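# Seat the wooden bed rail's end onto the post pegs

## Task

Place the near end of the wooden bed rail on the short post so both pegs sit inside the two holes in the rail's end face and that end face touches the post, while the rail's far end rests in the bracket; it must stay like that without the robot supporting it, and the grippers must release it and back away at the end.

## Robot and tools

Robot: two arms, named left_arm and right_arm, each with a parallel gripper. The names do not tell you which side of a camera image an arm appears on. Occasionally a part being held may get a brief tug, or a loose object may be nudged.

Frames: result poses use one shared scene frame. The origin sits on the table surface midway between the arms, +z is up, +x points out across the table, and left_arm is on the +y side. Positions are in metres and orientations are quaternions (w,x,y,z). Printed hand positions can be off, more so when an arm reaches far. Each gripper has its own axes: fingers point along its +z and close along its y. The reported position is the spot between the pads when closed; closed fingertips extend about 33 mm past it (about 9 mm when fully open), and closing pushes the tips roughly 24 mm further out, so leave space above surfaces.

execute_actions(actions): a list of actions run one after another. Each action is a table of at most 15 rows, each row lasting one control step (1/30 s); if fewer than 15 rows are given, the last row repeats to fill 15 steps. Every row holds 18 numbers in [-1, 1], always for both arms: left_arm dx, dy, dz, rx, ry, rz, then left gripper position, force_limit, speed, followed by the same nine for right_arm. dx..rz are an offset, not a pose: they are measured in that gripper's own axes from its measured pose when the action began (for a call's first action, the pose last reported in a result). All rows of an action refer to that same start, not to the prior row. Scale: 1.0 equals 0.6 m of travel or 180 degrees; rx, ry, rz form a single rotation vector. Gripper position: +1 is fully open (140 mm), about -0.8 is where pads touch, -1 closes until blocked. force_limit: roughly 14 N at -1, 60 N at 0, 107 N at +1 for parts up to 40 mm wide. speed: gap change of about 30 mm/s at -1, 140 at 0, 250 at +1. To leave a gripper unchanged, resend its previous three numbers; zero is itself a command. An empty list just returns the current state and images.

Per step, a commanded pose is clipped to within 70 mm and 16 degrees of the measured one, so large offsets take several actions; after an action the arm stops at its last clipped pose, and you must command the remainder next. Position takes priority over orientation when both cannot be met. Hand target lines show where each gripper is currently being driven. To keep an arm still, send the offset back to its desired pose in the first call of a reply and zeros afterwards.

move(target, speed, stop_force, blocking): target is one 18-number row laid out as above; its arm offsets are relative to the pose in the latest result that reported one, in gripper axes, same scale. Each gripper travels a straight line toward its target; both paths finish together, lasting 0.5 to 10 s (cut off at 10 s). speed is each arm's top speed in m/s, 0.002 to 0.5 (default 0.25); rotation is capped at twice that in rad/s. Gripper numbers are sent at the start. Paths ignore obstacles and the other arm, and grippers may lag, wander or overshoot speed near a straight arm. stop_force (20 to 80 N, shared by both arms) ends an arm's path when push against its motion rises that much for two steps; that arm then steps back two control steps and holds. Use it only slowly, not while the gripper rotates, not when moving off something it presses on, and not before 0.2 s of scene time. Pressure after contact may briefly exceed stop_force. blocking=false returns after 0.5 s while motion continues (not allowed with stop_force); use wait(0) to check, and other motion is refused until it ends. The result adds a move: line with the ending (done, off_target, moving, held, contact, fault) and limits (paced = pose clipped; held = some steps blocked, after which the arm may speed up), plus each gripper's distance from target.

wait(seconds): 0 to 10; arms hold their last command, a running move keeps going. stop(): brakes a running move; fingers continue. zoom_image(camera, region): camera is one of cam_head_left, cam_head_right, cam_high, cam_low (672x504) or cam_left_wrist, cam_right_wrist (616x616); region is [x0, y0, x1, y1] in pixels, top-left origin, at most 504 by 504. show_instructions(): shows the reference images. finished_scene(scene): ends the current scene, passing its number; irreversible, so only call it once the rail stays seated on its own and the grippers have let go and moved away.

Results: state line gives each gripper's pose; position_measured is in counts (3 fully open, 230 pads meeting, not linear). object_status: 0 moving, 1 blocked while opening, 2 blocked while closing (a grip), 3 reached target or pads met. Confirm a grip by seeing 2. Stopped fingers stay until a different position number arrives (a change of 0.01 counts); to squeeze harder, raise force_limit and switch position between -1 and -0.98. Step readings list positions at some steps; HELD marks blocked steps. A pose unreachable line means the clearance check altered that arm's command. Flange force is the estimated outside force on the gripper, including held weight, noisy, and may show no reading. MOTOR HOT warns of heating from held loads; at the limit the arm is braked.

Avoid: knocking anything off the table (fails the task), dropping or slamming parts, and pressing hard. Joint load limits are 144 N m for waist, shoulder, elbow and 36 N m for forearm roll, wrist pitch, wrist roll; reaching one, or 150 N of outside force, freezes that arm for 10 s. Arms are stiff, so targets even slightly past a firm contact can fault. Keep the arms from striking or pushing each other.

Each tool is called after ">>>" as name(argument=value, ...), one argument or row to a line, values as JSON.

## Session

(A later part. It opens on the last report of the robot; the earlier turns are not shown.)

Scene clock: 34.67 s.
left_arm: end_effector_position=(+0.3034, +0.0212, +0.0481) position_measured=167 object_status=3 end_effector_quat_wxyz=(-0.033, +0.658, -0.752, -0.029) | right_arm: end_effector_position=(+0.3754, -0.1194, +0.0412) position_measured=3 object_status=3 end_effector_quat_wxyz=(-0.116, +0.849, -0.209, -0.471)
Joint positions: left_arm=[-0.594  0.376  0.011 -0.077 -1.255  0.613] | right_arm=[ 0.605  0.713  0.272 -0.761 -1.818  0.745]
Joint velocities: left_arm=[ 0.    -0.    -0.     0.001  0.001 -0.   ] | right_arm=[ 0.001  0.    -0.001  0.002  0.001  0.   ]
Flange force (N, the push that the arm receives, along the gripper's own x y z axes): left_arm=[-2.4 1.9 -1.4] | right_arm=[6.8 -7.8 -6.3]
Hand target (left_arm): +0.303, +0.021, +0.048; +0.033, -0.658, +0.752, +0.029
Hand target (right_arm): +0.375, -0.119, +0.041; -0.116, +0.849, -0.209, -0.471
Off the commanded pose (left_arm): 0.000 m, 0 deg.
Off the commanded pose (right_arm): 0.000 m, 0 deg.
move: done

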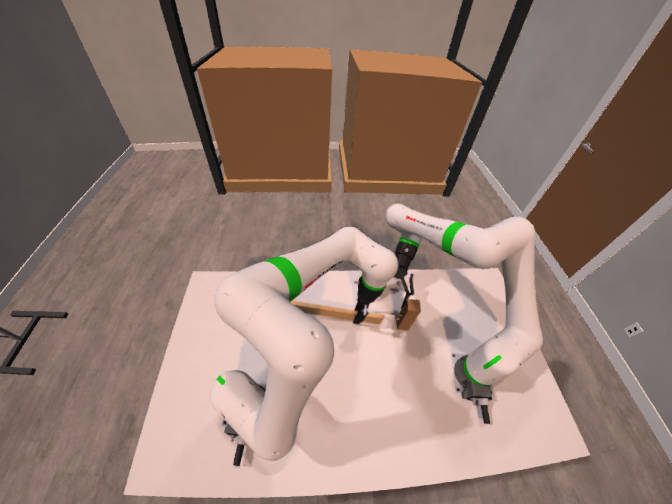

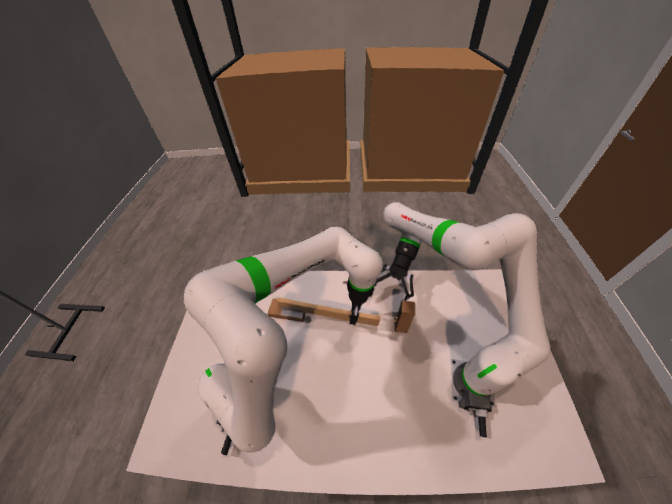

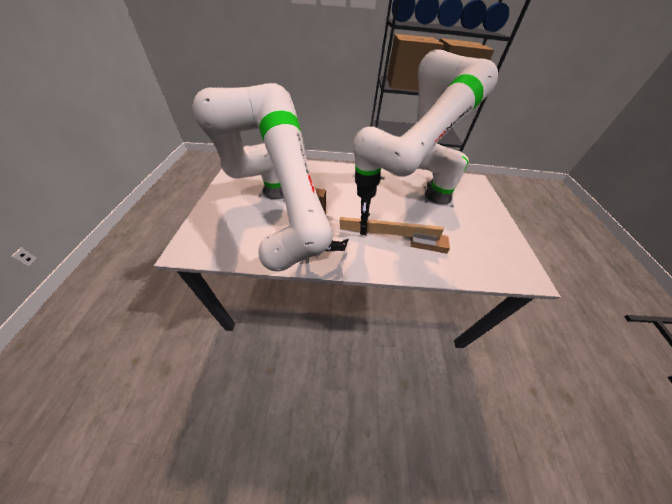

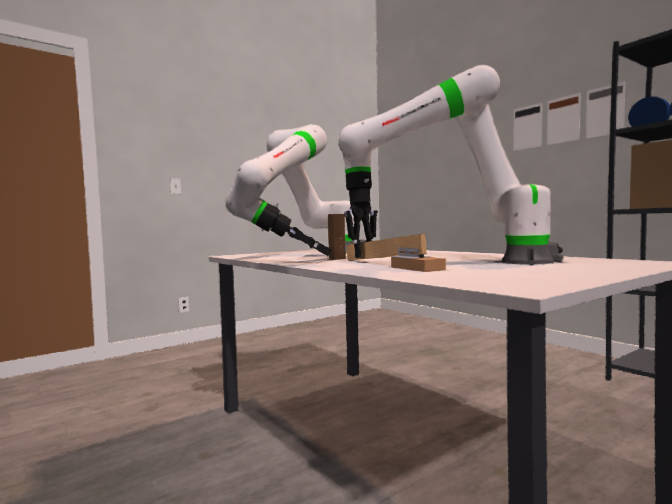

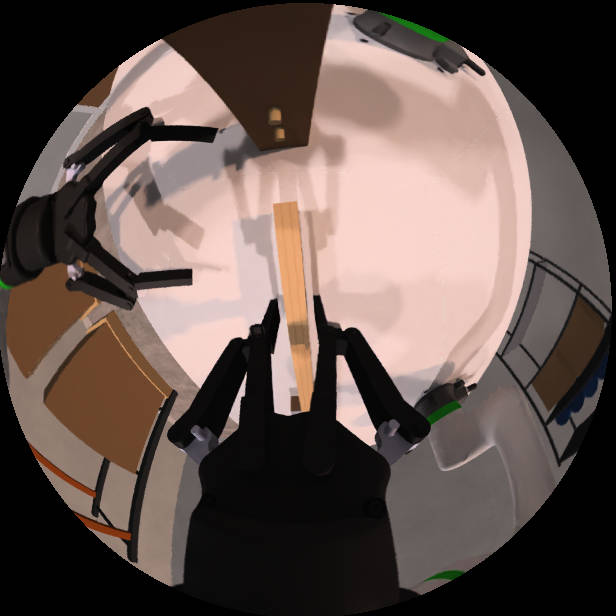

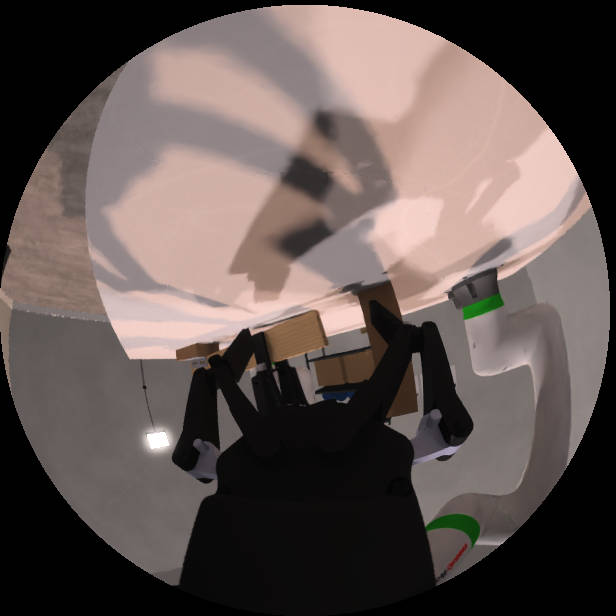

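>>> zoom_image(
  camera="cam_right_wrist",
  region=[230, 270, 420, 420],
)

>>> zoom_image(
  camera="cam_left_wrist",
  region=[240, 190, 350, 420],
)

>>> zoom_image(
  camera="cam_left_wrist",
  region=[250, 270, 350, 370],
)

Region (230, 270, 420, 420) of cam_right_wrist's 616x616 image, scaled by 2.653, with more detail than that image has; it fills the top 398 rows of this view, and the rest is white.

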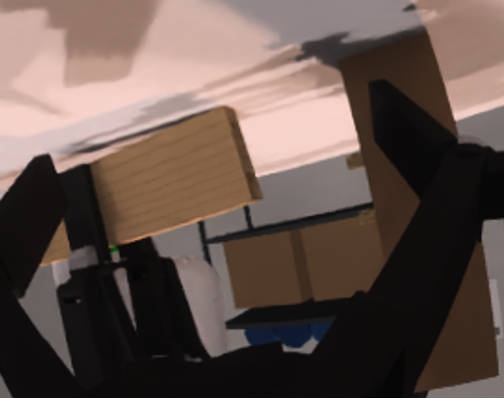

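Region (240, 190, 350, 420) of cam_left_wrist's 616x616 image, scaled by 2.191, with more detail than that image has; it fills the left 241 columns of this view, and the rest is white.

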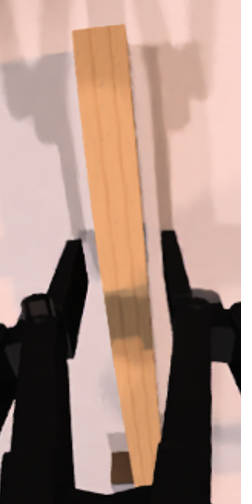

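Region (250, 270, 350, 370) of cam_left_wrist's 616x616 image, scaled by 5.040, with more detail than that image has.

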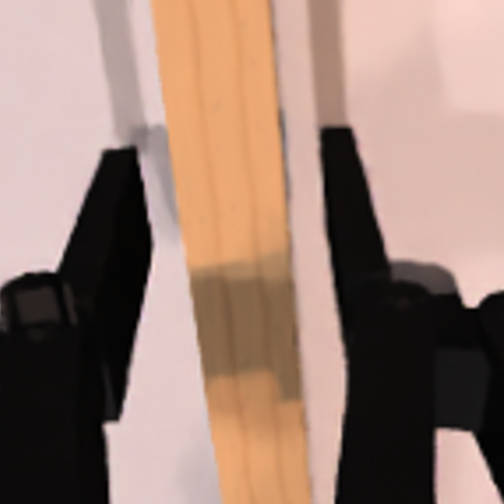

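>>> execute_actions(
  actions=[
    [[0,0.002,0,0,0,0,-0.3,0.2,0, 0.001,0.005,-0.0015,-0.012,0,-0.0075,1,0,0],[0,0.004,0,0,0,0,-0.3,0.2,0, 0.002,0.010,-0.003,-0.024,0,-0.015,1,0,0],[0,0.005,0,0,0,0,-0.3,0.2,0, 0.003,0.015,-0.0045,-0.036,0,-0.0225,1,0,0],[0,0.005,0,0,0,0,-0.3,0.2,0, 0.004,0.020,-0.006,-0.048,0,-0.030,1,0,0],[0,0.005,0,0,0,0,-1,0.2,-0.3, 0.005,0.025,-0.0075,-0.060,0,-0.0375,1,0,0],[0,0.005,0,0,0,0,-1,0.2,-0.3, 0.006,0.030,-0.009,-0.072,0,-0.045,1,0,0],[0,0.005,0,0,0,0,-1,0.2,-0.3, 0.007,0.035,-0.0105,-0.084,0,-0.0525,1,0,0],[0,0.005,0,0,0,0,-1,0.2,-0.3, 0.0076,0.0391,-0.0121,-0.0942,0,-0.0589,1,0,0]],
  ],
)

Scene clock: 36.77 s.
left_arm: end_effector_position=(+0.3005, +0.0216, +0.0481) position_measured=206 object_status=0 end_effector_quat_wxyz=(-0.033, +0.658, -0.752, -0.029) | right_arm: end_effector_position=(+0.3723, -0.1441, +0.0413) position_measured=3 object_status=3 end_effector_quat_wxyz=(-0.033, +0.873, -0.058, -0.484)
Joint positions: left_arm=[-0.597  0.372  0.004 -0.077 -1.253  0.616] | right_arm=[ 0.708  0.821  0.427 -0.611 -1.997  0.898]
Joint velocities: left_arm=[ 0.    -0.001  0.     0.    -0.001 -0.   ] | right_arm=[ 0.002  0.     0.003  0.004 -0.004  0.009]
Flange force (N, the push that the arm receives, along the gripper's own x y z axes): left_arm=[0.6 -1.1 -4.0] | right_arm=[7.0 -5.3 -7.0]
Hand target (left_arm): +0.300, +0.022, +0.048; +0.033, -0.658, +0.752, +0.029
Hand target (right_arm): +0.372, -0.144, +0.041; -0.033, +0.873, -0.058, -0.484
Off the commanded pose (left_arm): 0.000 m, 0 deg.
Off the commanded pose (right_arm): 0.000 m, 0 deg.
Step readings (end_effector_position):
0: left_arm (+0.3034, +0.0212, +0.0481) | right_arm (+0.3754, -0.1194, +0.0411)
1: left_arm (+0.3034, +0.0212, +0.0480) | right_arm (+0.3754, -0.1194, +0.0411)
2: left_arm (+0.3028, +0.0214, +0.0479) | right_arm (+0.3755, -0.1196, +0.0409)
4: left_arm (+0.3011, +0.0216, +0.0480) | right_arm (+0.3752, -0.1235, +0.0412)
8: left_arm (+0.3005, +0.0217, +0.0480) | right_arm (+0.3744, -0.1350, +0.0417)
15: end_effector_position above

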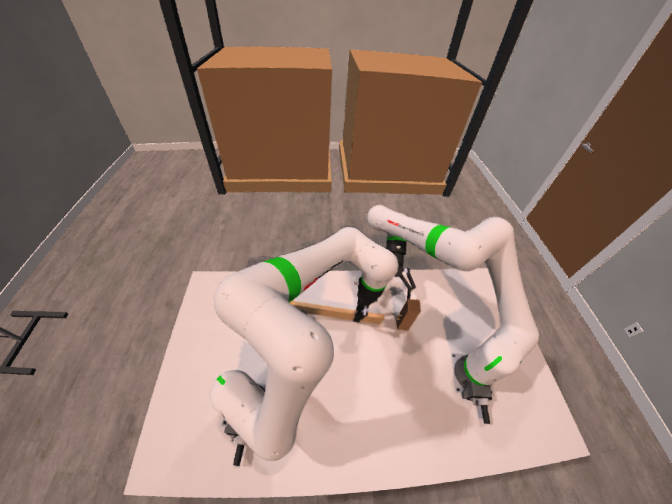

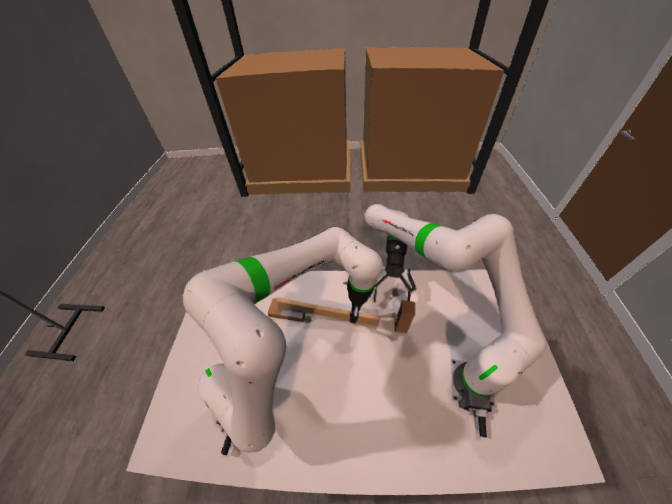

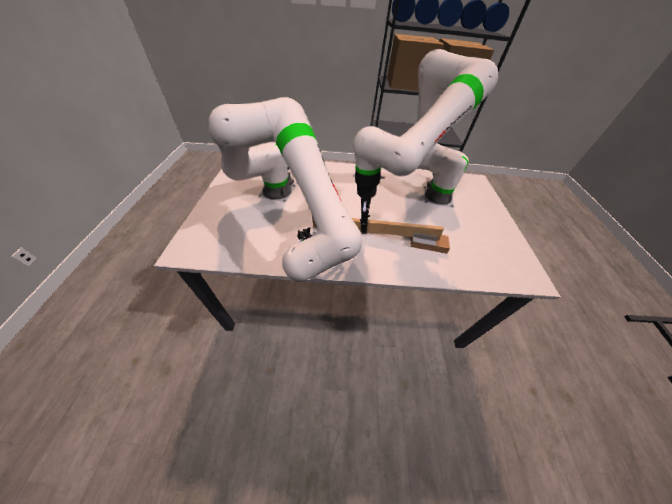

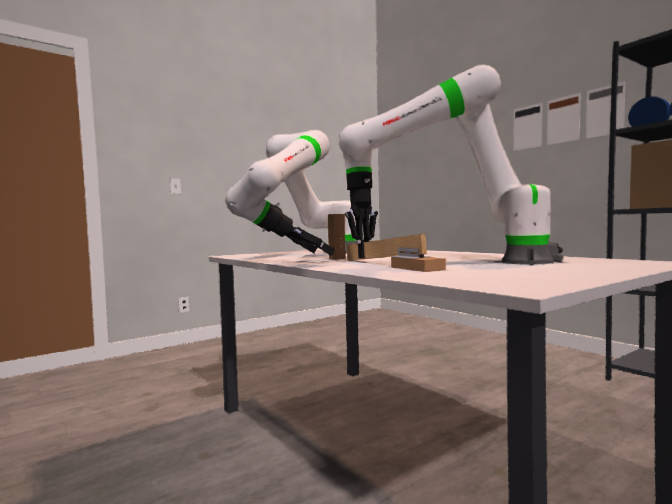

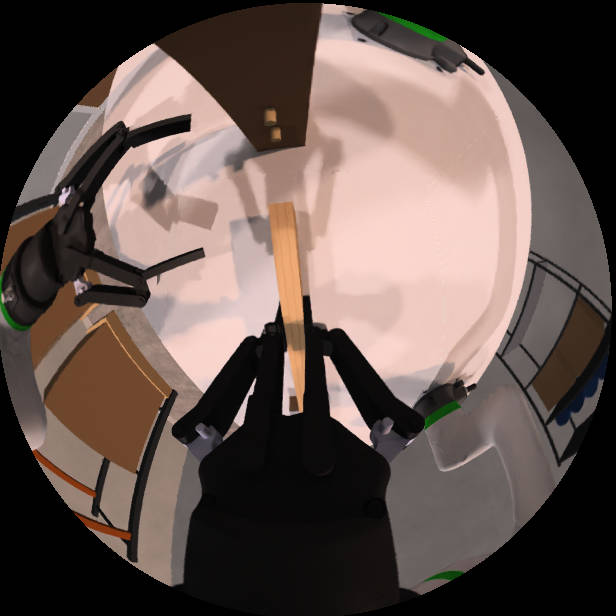

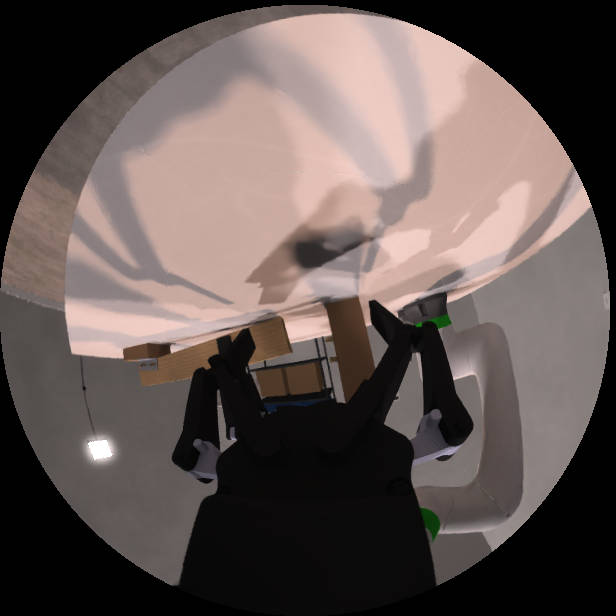

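>>> zoom_image(
  camera="cam_right_wrist",
  region=[250, 290, 370, 410],
)

>>> zoom_image(
  camera="cam_right_wrist",
  region=[110, 310, 300, 400],
)

>>> zoom_image(
  camera="cam_left_wrist",
  region=[230, 90, 340, 310],
)

Region (250, 290, 370, 410) of cam_right_wrist's 616x616 image, scaled by 4.200, with more detail than that image has.

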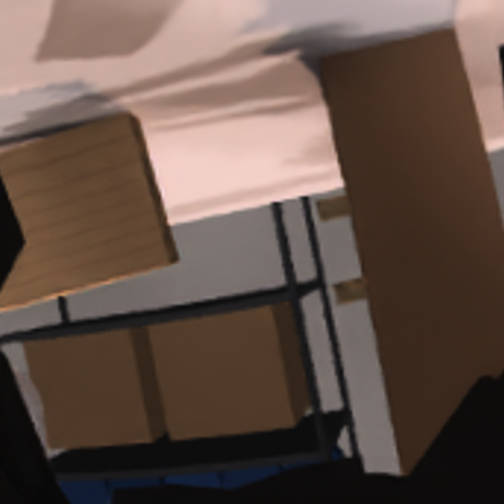

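Region (110, 310, 300, 400) of cam_right_wrist's 616x616 image, scaled by 2.653, with more detail than that image has; it fills the top 239 rows of this view, and the rest is white.

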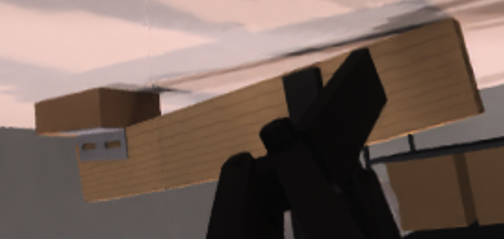

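Region (230, 90, 340, 310) of cam_left_wrist's 616x616 image, scaled by 2.291, with more detail than that image has.

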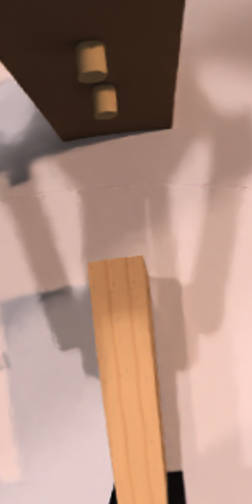

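>>> move(
  target=[0.0756,0,-0.0528,0,0.0283,0,-1,0.2,-0.3, 0,0,0,0,0,0,1,0,0],
  speed=0.07,
)

Scene clock: 39.77 s.
left_arm: end_effector_position=(+0.2941, -0.0259, +0.0756) position_measured=206 object_status=2 end_effector_quat_wxyz=(+0.000, +0.658, -0.753, +0.000) | right_arm: end_effector_position=(+0.3722, -0.1442, +0.0413) position_measured=3 object_status=3 end_effector_quat_wxyz=(-0.033, +0.873, -0.058, -0.484)
Joint positions: left_arm=[-0.621  0.376  0.058  0.001 -1.252  0.614] | right_arm=[ 0.708  0.822  0.427 -0.611 -1.997  0.898]
Joint velocities: left_arm=[-0.    -0.     0.     0.001 -0.002  0.   ] | right_arm=[ 0.    -0.001 -0.001 -0.001  0.     0.001]
Flange force (N, the push that the arm receives, along the gripper's own x y z axes): left_arm=[-0.2 -2.6 1.5] | right_arm=[4.1 -1.9 -4.5]
Hand target (left_arm): +0.294, -0.026, +0.076; -0.000, -0.658, +0.753, -0.000
Hand target (right_arm): +0.372, -0.144, +0.041; -0.033, +0.873, -0.058, -0.484
Off the commanded pose (left_arm): 0.000 m, 0 deg.
Off the commanded pose (right_arm): 0.000 m, 0 deg.
move: done

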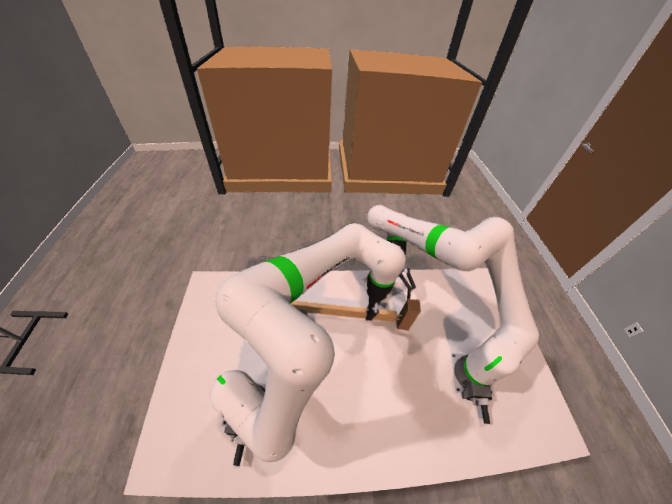

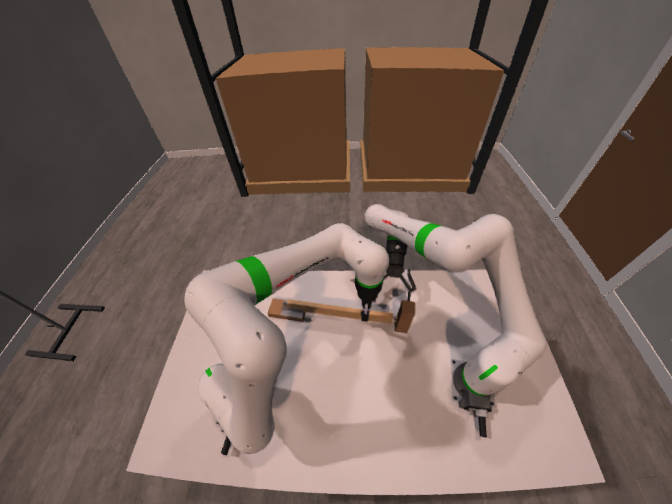

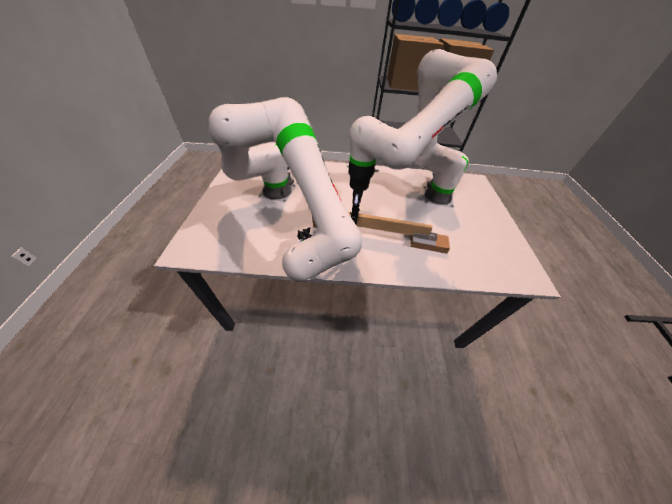

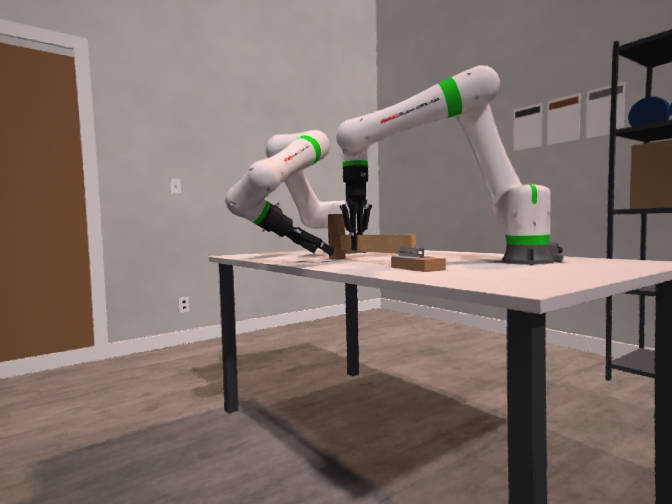

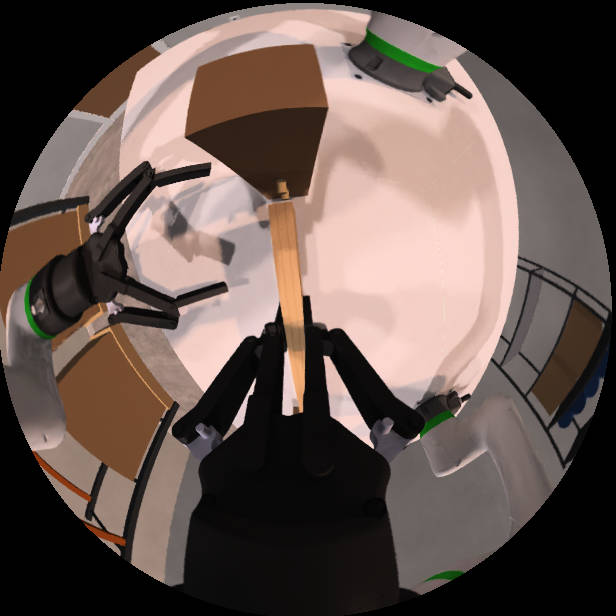

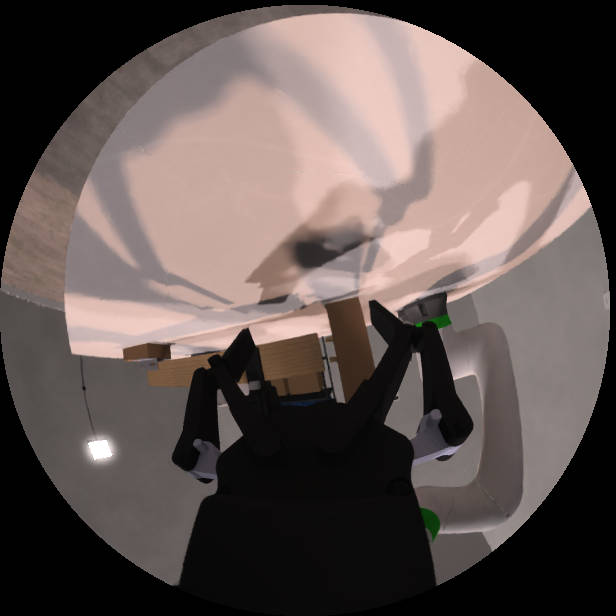

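>>> zoom_image(
  camera="cam_right_wrist",
  region=[290, 320, 360, 390],
)

>>> zoom_image(
  camera="cam_right_wrist",
  region=[115, 335, 215, 395],
)

>>> zoom_image(
  camera="cam_left_wrist",
  region=[250, 160, 320, 230],
)

>>> zoom_image(
  camera="cam_low",
  region=[320, 215, 450, 280],
)

Region (290, 320, 360, 390) of cam_right_wrist's 616x616 image, scaled by 7.200, with more detail than that image has.

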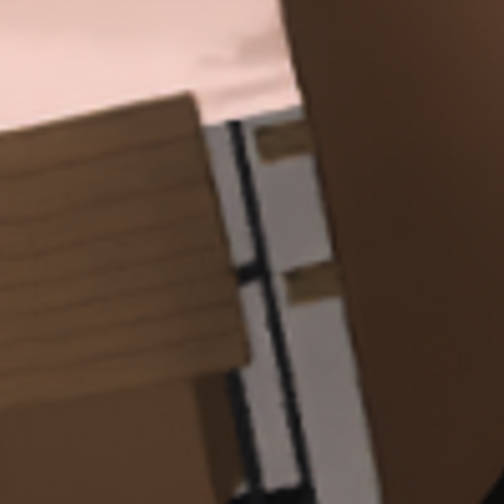

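Region (115, 335, 215, 395) of cam_right_wrist's 616x616 image, scaled by 5.040, with more detail than that image has; it fills the top 302 rows of this view, and the rest is white.

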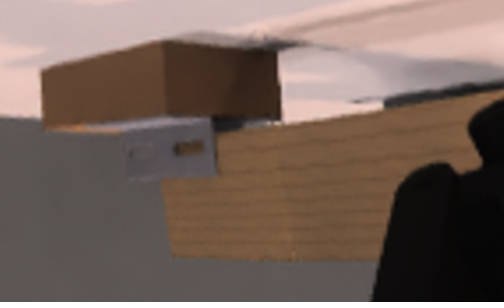

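Region (250, 160, 320, 230) of cam_left_wrist's 616x616 image, scaled by 7.200, with more detail than that image has.

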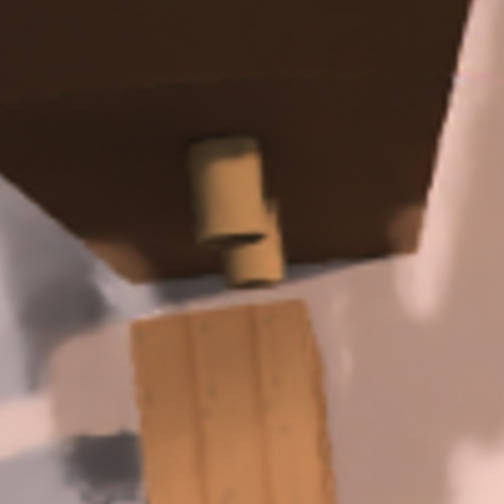

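Region (320, 215, 450, 280) of cam_low's 672x504 image, scaled by 3.877, with more detail than that image has.

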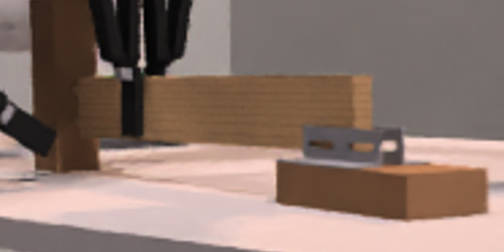

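>>> zoom_image(
  camera="cam_head_right",
  region=[260, 290, 330, 330],
)

>>> zoom_image(
  camera="cam_high",
  region=[395, 215, 460, 260],
)

>>> zoom_image(
  camera="cam_left_wrist",
  region=[170, 30, 350, 310],
)

>>> zoom_image(
  camera="cam_low",
  region=[385, 228, 450, 275],
)

Region (260, 290, 330, 330) of cam_head_right's 672x504 image, scaled by 7.200, with more detail than that image has; it fills the top 288 rows of this view, and the rest is white.

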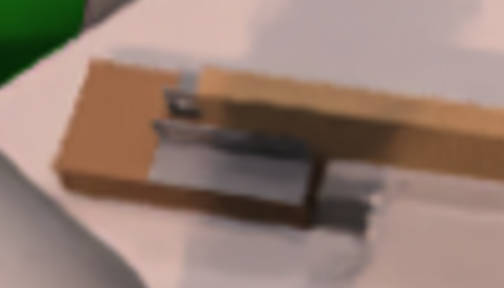

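Region (395, 215, 460, 260) of cam_high's 672x504 image, scaled by 7.754, with more detail than that image has; it fills the top 349 rows of this view, and the rest is white.

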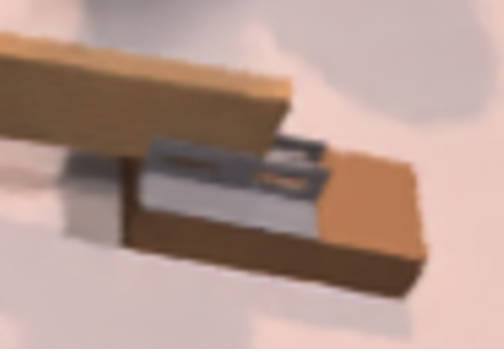

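Region (170, 30, 350, 310) of cam_left_wrist's 616x616 image, scaled by 1.800, with more detail than that image has; it fills the left 324 columns of this view, and the rest is white.

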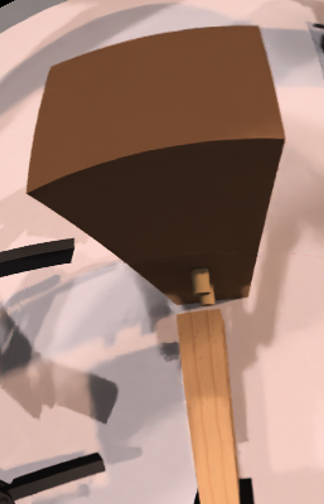

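Region (385, 228, 450, 275) of cam_low's 672x504 image, scaled by 7.754, with more detail than that image has.

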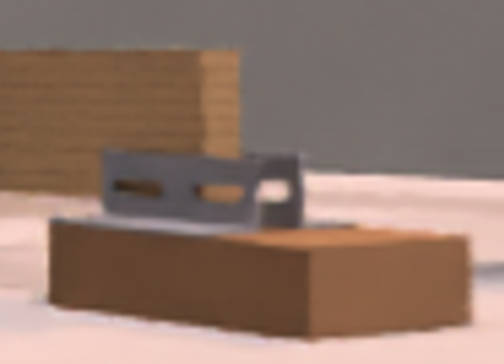

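>>> move(
  target=[0.01583,0.00092,0.00283,0,0.00389,0.00067,-1,0.2,-0.3, 0,0,0,0,0,0,1,0,0],
  speed=0.03,
)

Scene clock: 44.77 s.
left_arm: end_effector_position=(+0.2922, -0.0352, +0.0739) position_measured=206 object_status=2 end_effector_quat_wxyz=(+0.005, +0.657, -0.753, +0.004) | right_arm: end_effector_position=(+0.3723, -0.1441, +0.0413) position_measured=3 object_status=3 end_effector_quat_wxyz=(-0.033, +0.873, -0.058, -0.484)
Joint positions: left_arm=[-0.629  0.385  0.063  0.011 -1.241  0.616] | right_arm=[ 0.708  0.821  0.427 -0.611 -1.997  0.898]
Joint velocities: left_arm=[ 0. -0.  0.  0.  0.  0.] | right_arm=[-0.     0.001 -0.    -0.001  0.     0.001]
Flange force (N, the push that the arm receives, along the gripper's own x y z axes): left_arm=[-4.3 3.0 4.3] | right_arm=[8.5 -6.2 -8.3]
Hand target (left_arm): +0.292, -0.035, +0.074; -0.005, -0.657, +0.753, -0.004
Hand target (right_arm): +0.372, -0.144, +0.041; -0.033, +0.873, -0.058, -0.484
Off the commanded pose (left_arm): 0.000 m, 0 deg.
Off the commanded pose (right_arm): 0.000 m, 0 deg.
move: done

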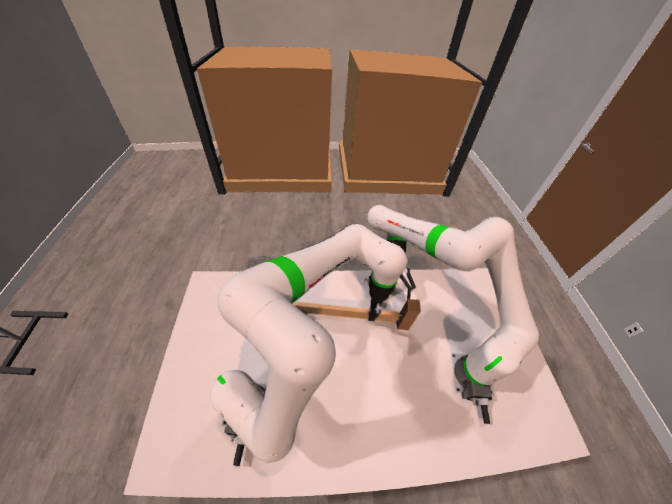

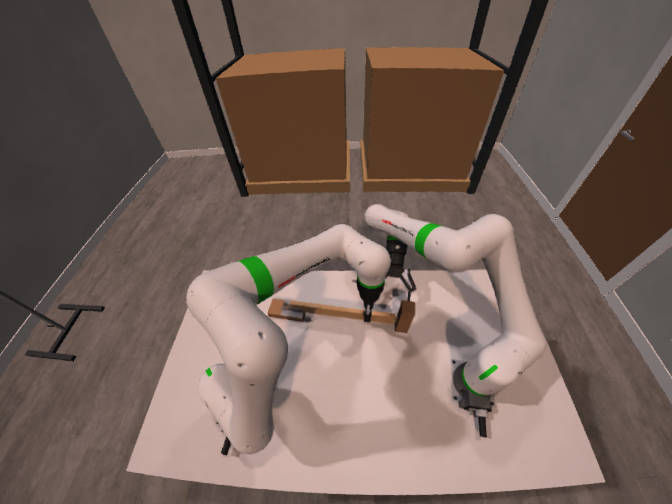

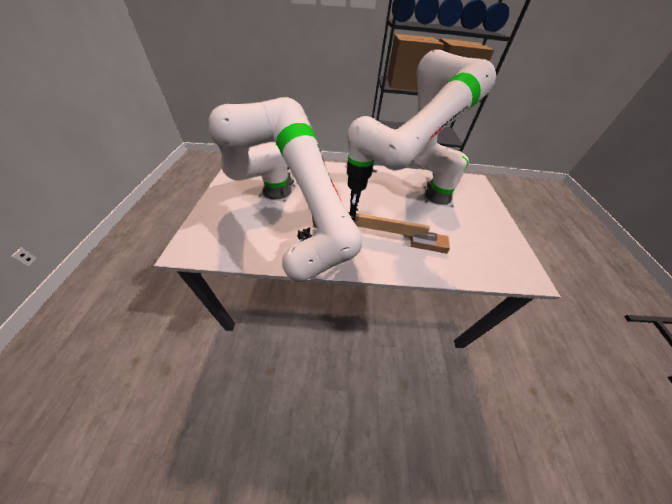

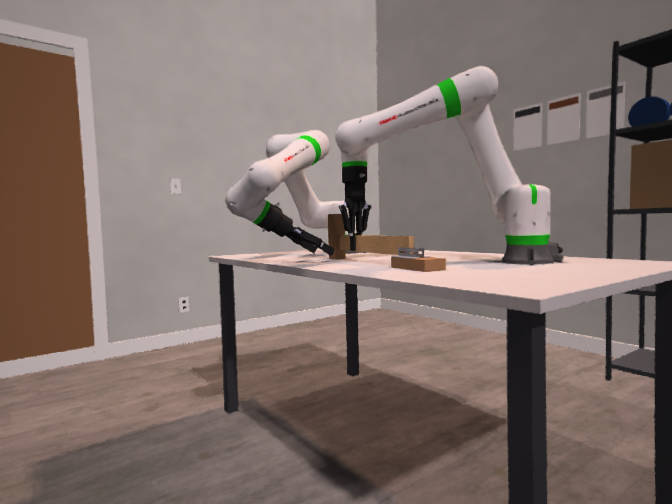

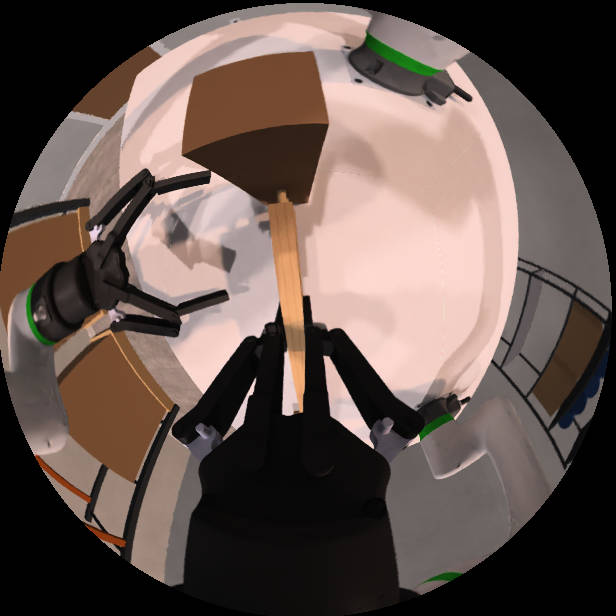

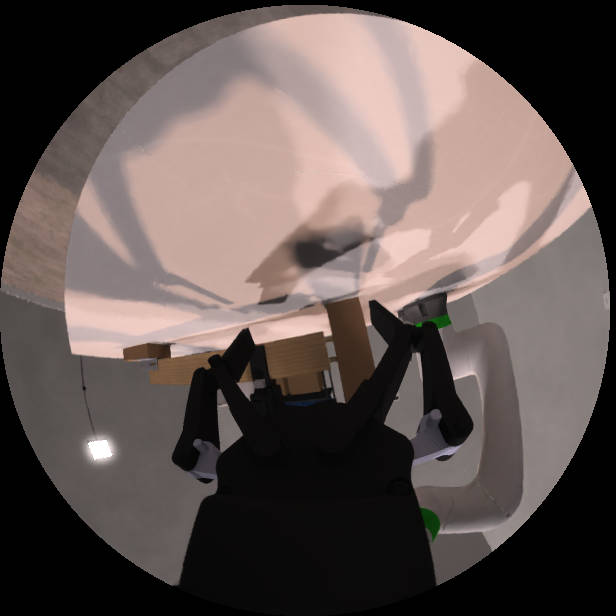

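>>> zoom_image(
  camera="cam_right_wrist",
  region=[300, 322, 356, 378],
)

>>> zoom_image(
  camera="cam_left_wrist",
  region=[258, 176, 314, 232],
)

>>> zoom_image(
  camera="cam_low",
  region=[385, 228, 450, 275],
)

>>> zoom_image(
  camera="cam_right_wrist",
  region=[115, 335, 215, 395],
)

Region (300, 322, 356, 378) of cam_right_wrist's 616x616 image, scaled by 9.000, with more detail than that image has.

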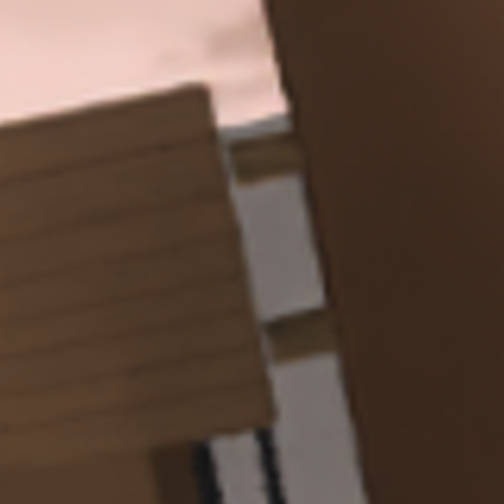

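Region (258, 176, 314, 232) of cam_left_wrist's 616x616 image, scaled by 9.000, with more detail than that image has.

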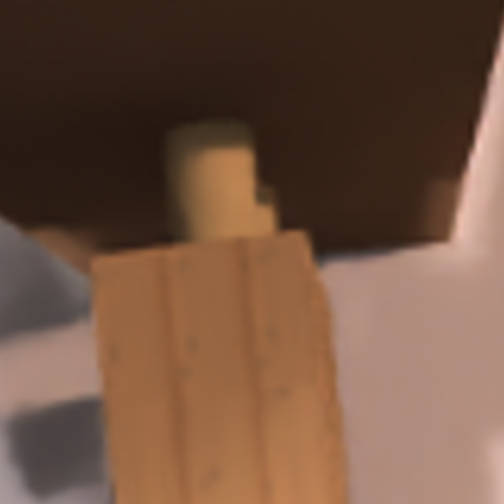

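Region (385, 228, 450, 275) of cam_low's 672x504 image, scaled by 7.754, with more detail than that image has.

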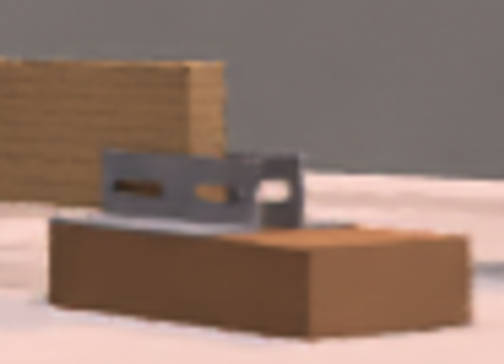

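Region (115, 335, 215, 395) of cam_right_wrist's 616x616 image, scaled by 5.040, with more detail than that image has; it fills the top 302 rows of this view, and the rest is white.

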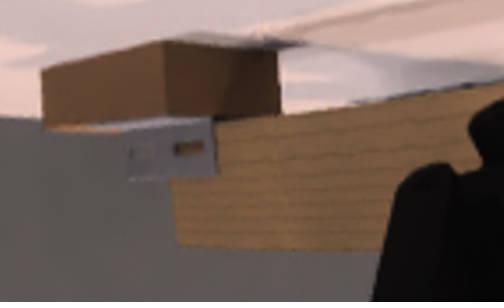

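>>> execute_actions(
  actions=[],
)

Scene clock: 45.30 s.
left_arm: end_effector_position=(+0.2922, -0.0352, +0.0739) position_measured=206 object_status=2 end_effector_quat_wxyz=(+0.005, +0.657, -0.753, +0.004) | right_arm: end_effector_position=(+0.3723, -0.1441, +0.0413) position_measured=3 object_status=3 end_effector_quat_wxyz=(-0.033, +0.873, -0.058, -0.484)
Joint positions: left_arm=[-0.629  0.385  0.063  0.011 -1.241  0.616] | right_arm=[ 0.708  0.821  0.427 -0.611 -1.997  0.898]
Joint velocities: left_arm=[ 0.     0.001 -0.     0.001 -0.001  0.   ] | right_arm=[ 0.     0.     0.    -0.001 -0.001 -0.001]
Flange force (N, the push that the arm receives, along the gripper's own x y z axes): left_arm=[-1.5 -1.6 0.4] | right_arm=[7.4 -6.0 -7.3]
Hand target (left_arm): +0.292, -0.035, +0.074; -0.005, -0.657, +0.753, -0.004
Hand target (right_arm): +0.372, -0.144, +0.041; -0.033, +0.873, -0.058, -0.484
Off the commanded pose (left_arm): 0.000 m, 0 deg.
Off the commanded pose (right_arm): 0.000 m, 0 deg.

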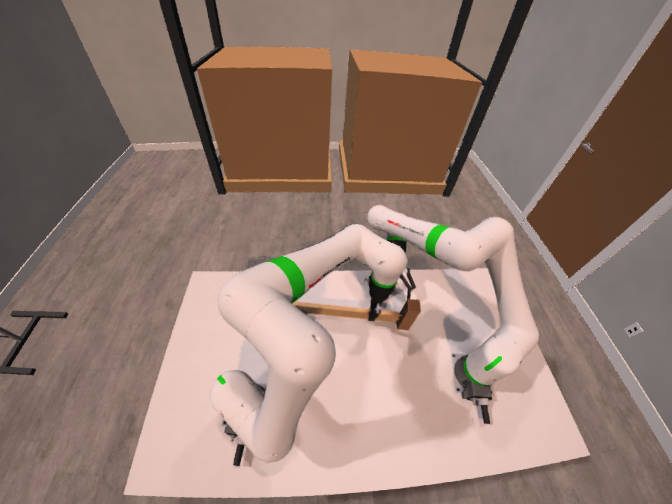

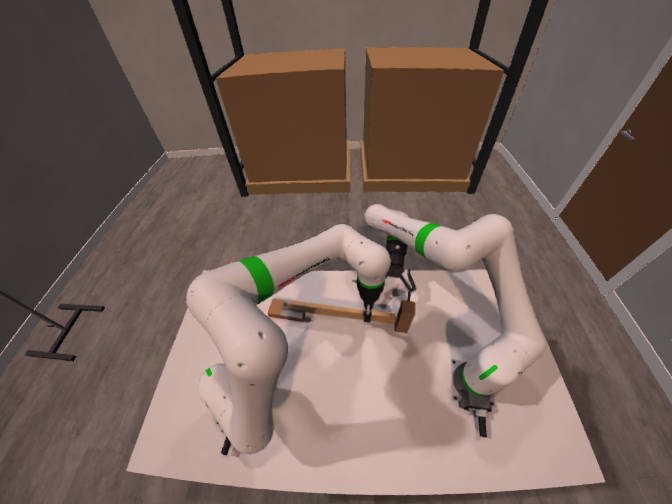

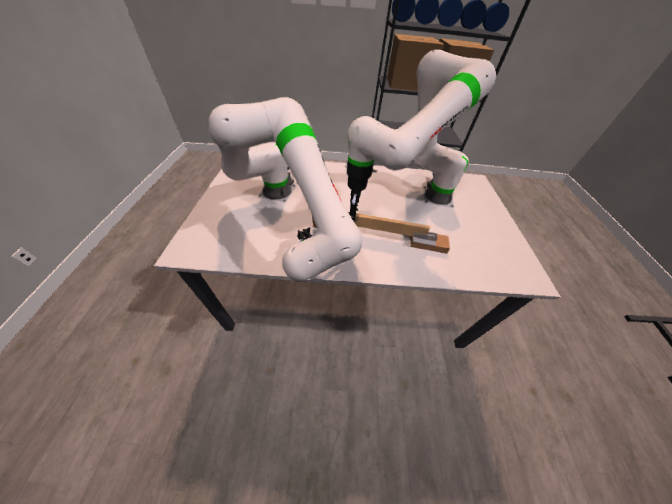

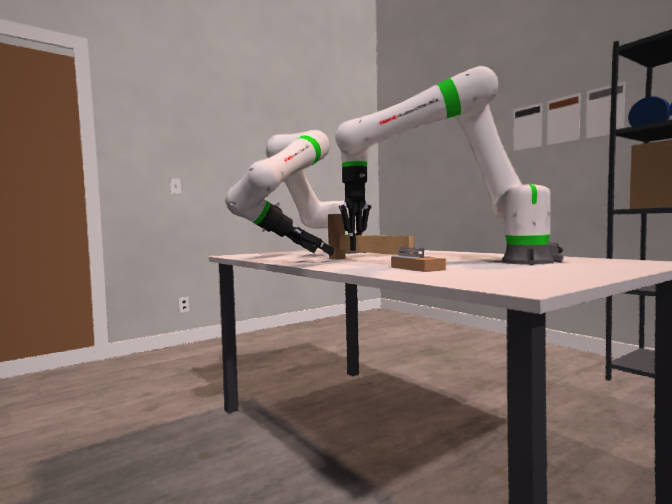

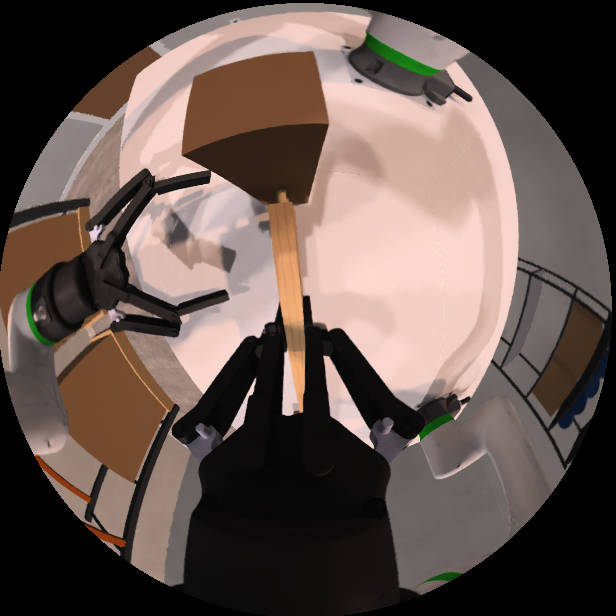

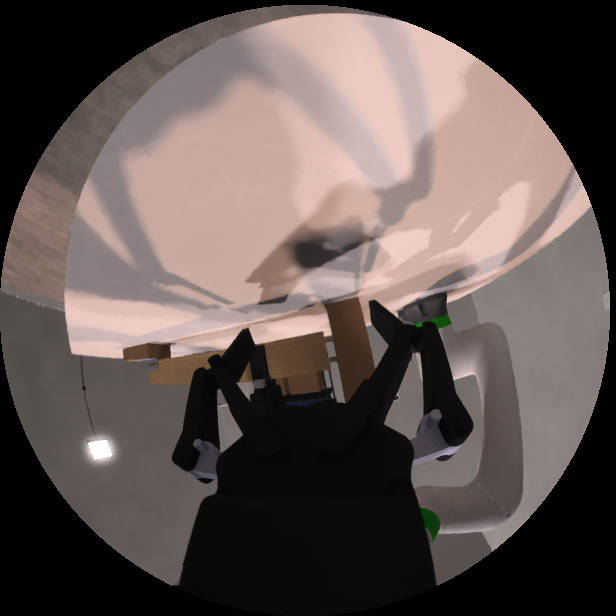

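>>> zoom_image(
  camera="cam_low",
  region=[375, 225, 455, 280],
)

>>> zoom_image(
  camera="cam_right_wrist",
  region=[300, 322, 356, 378],
)

>>> zoom_image(
  camera="cam_left_wrist",
  region=[258, 176, 314, 232],
)

Region (375, 225, 455, 280) of cam_low's 672x504 image, scaled by 6.300, with more detail than that image has; it fills the top 346 rows of this view, and the rest is white.

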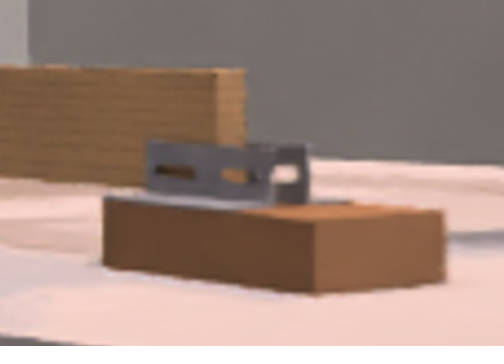

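Region (300, 322, 356, 378) of cam_right_wrist's 616x616 image, scaled by 9.000, with more detail than that image has.

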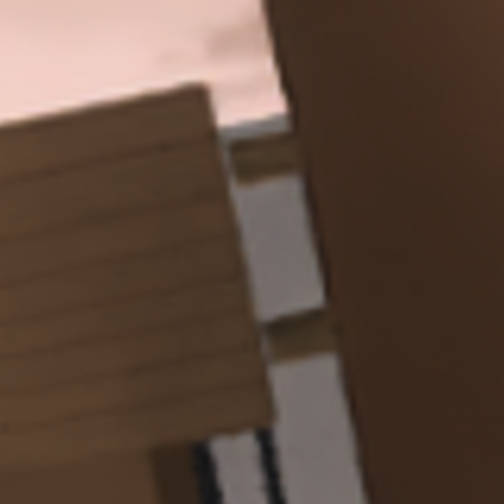

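Region (258, 176, 314, 232) of cam_left_wrist's 616x616 image, scaled by 9.000, with more detail than that image has.

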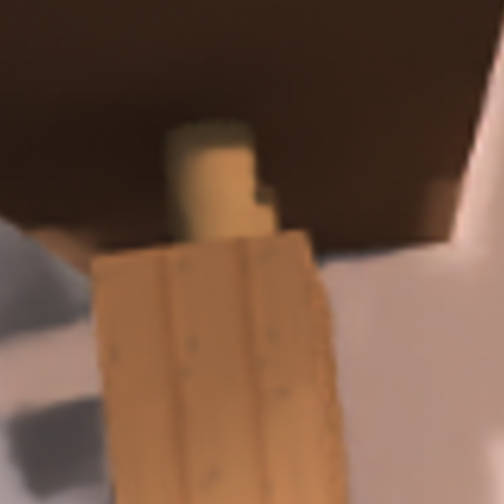

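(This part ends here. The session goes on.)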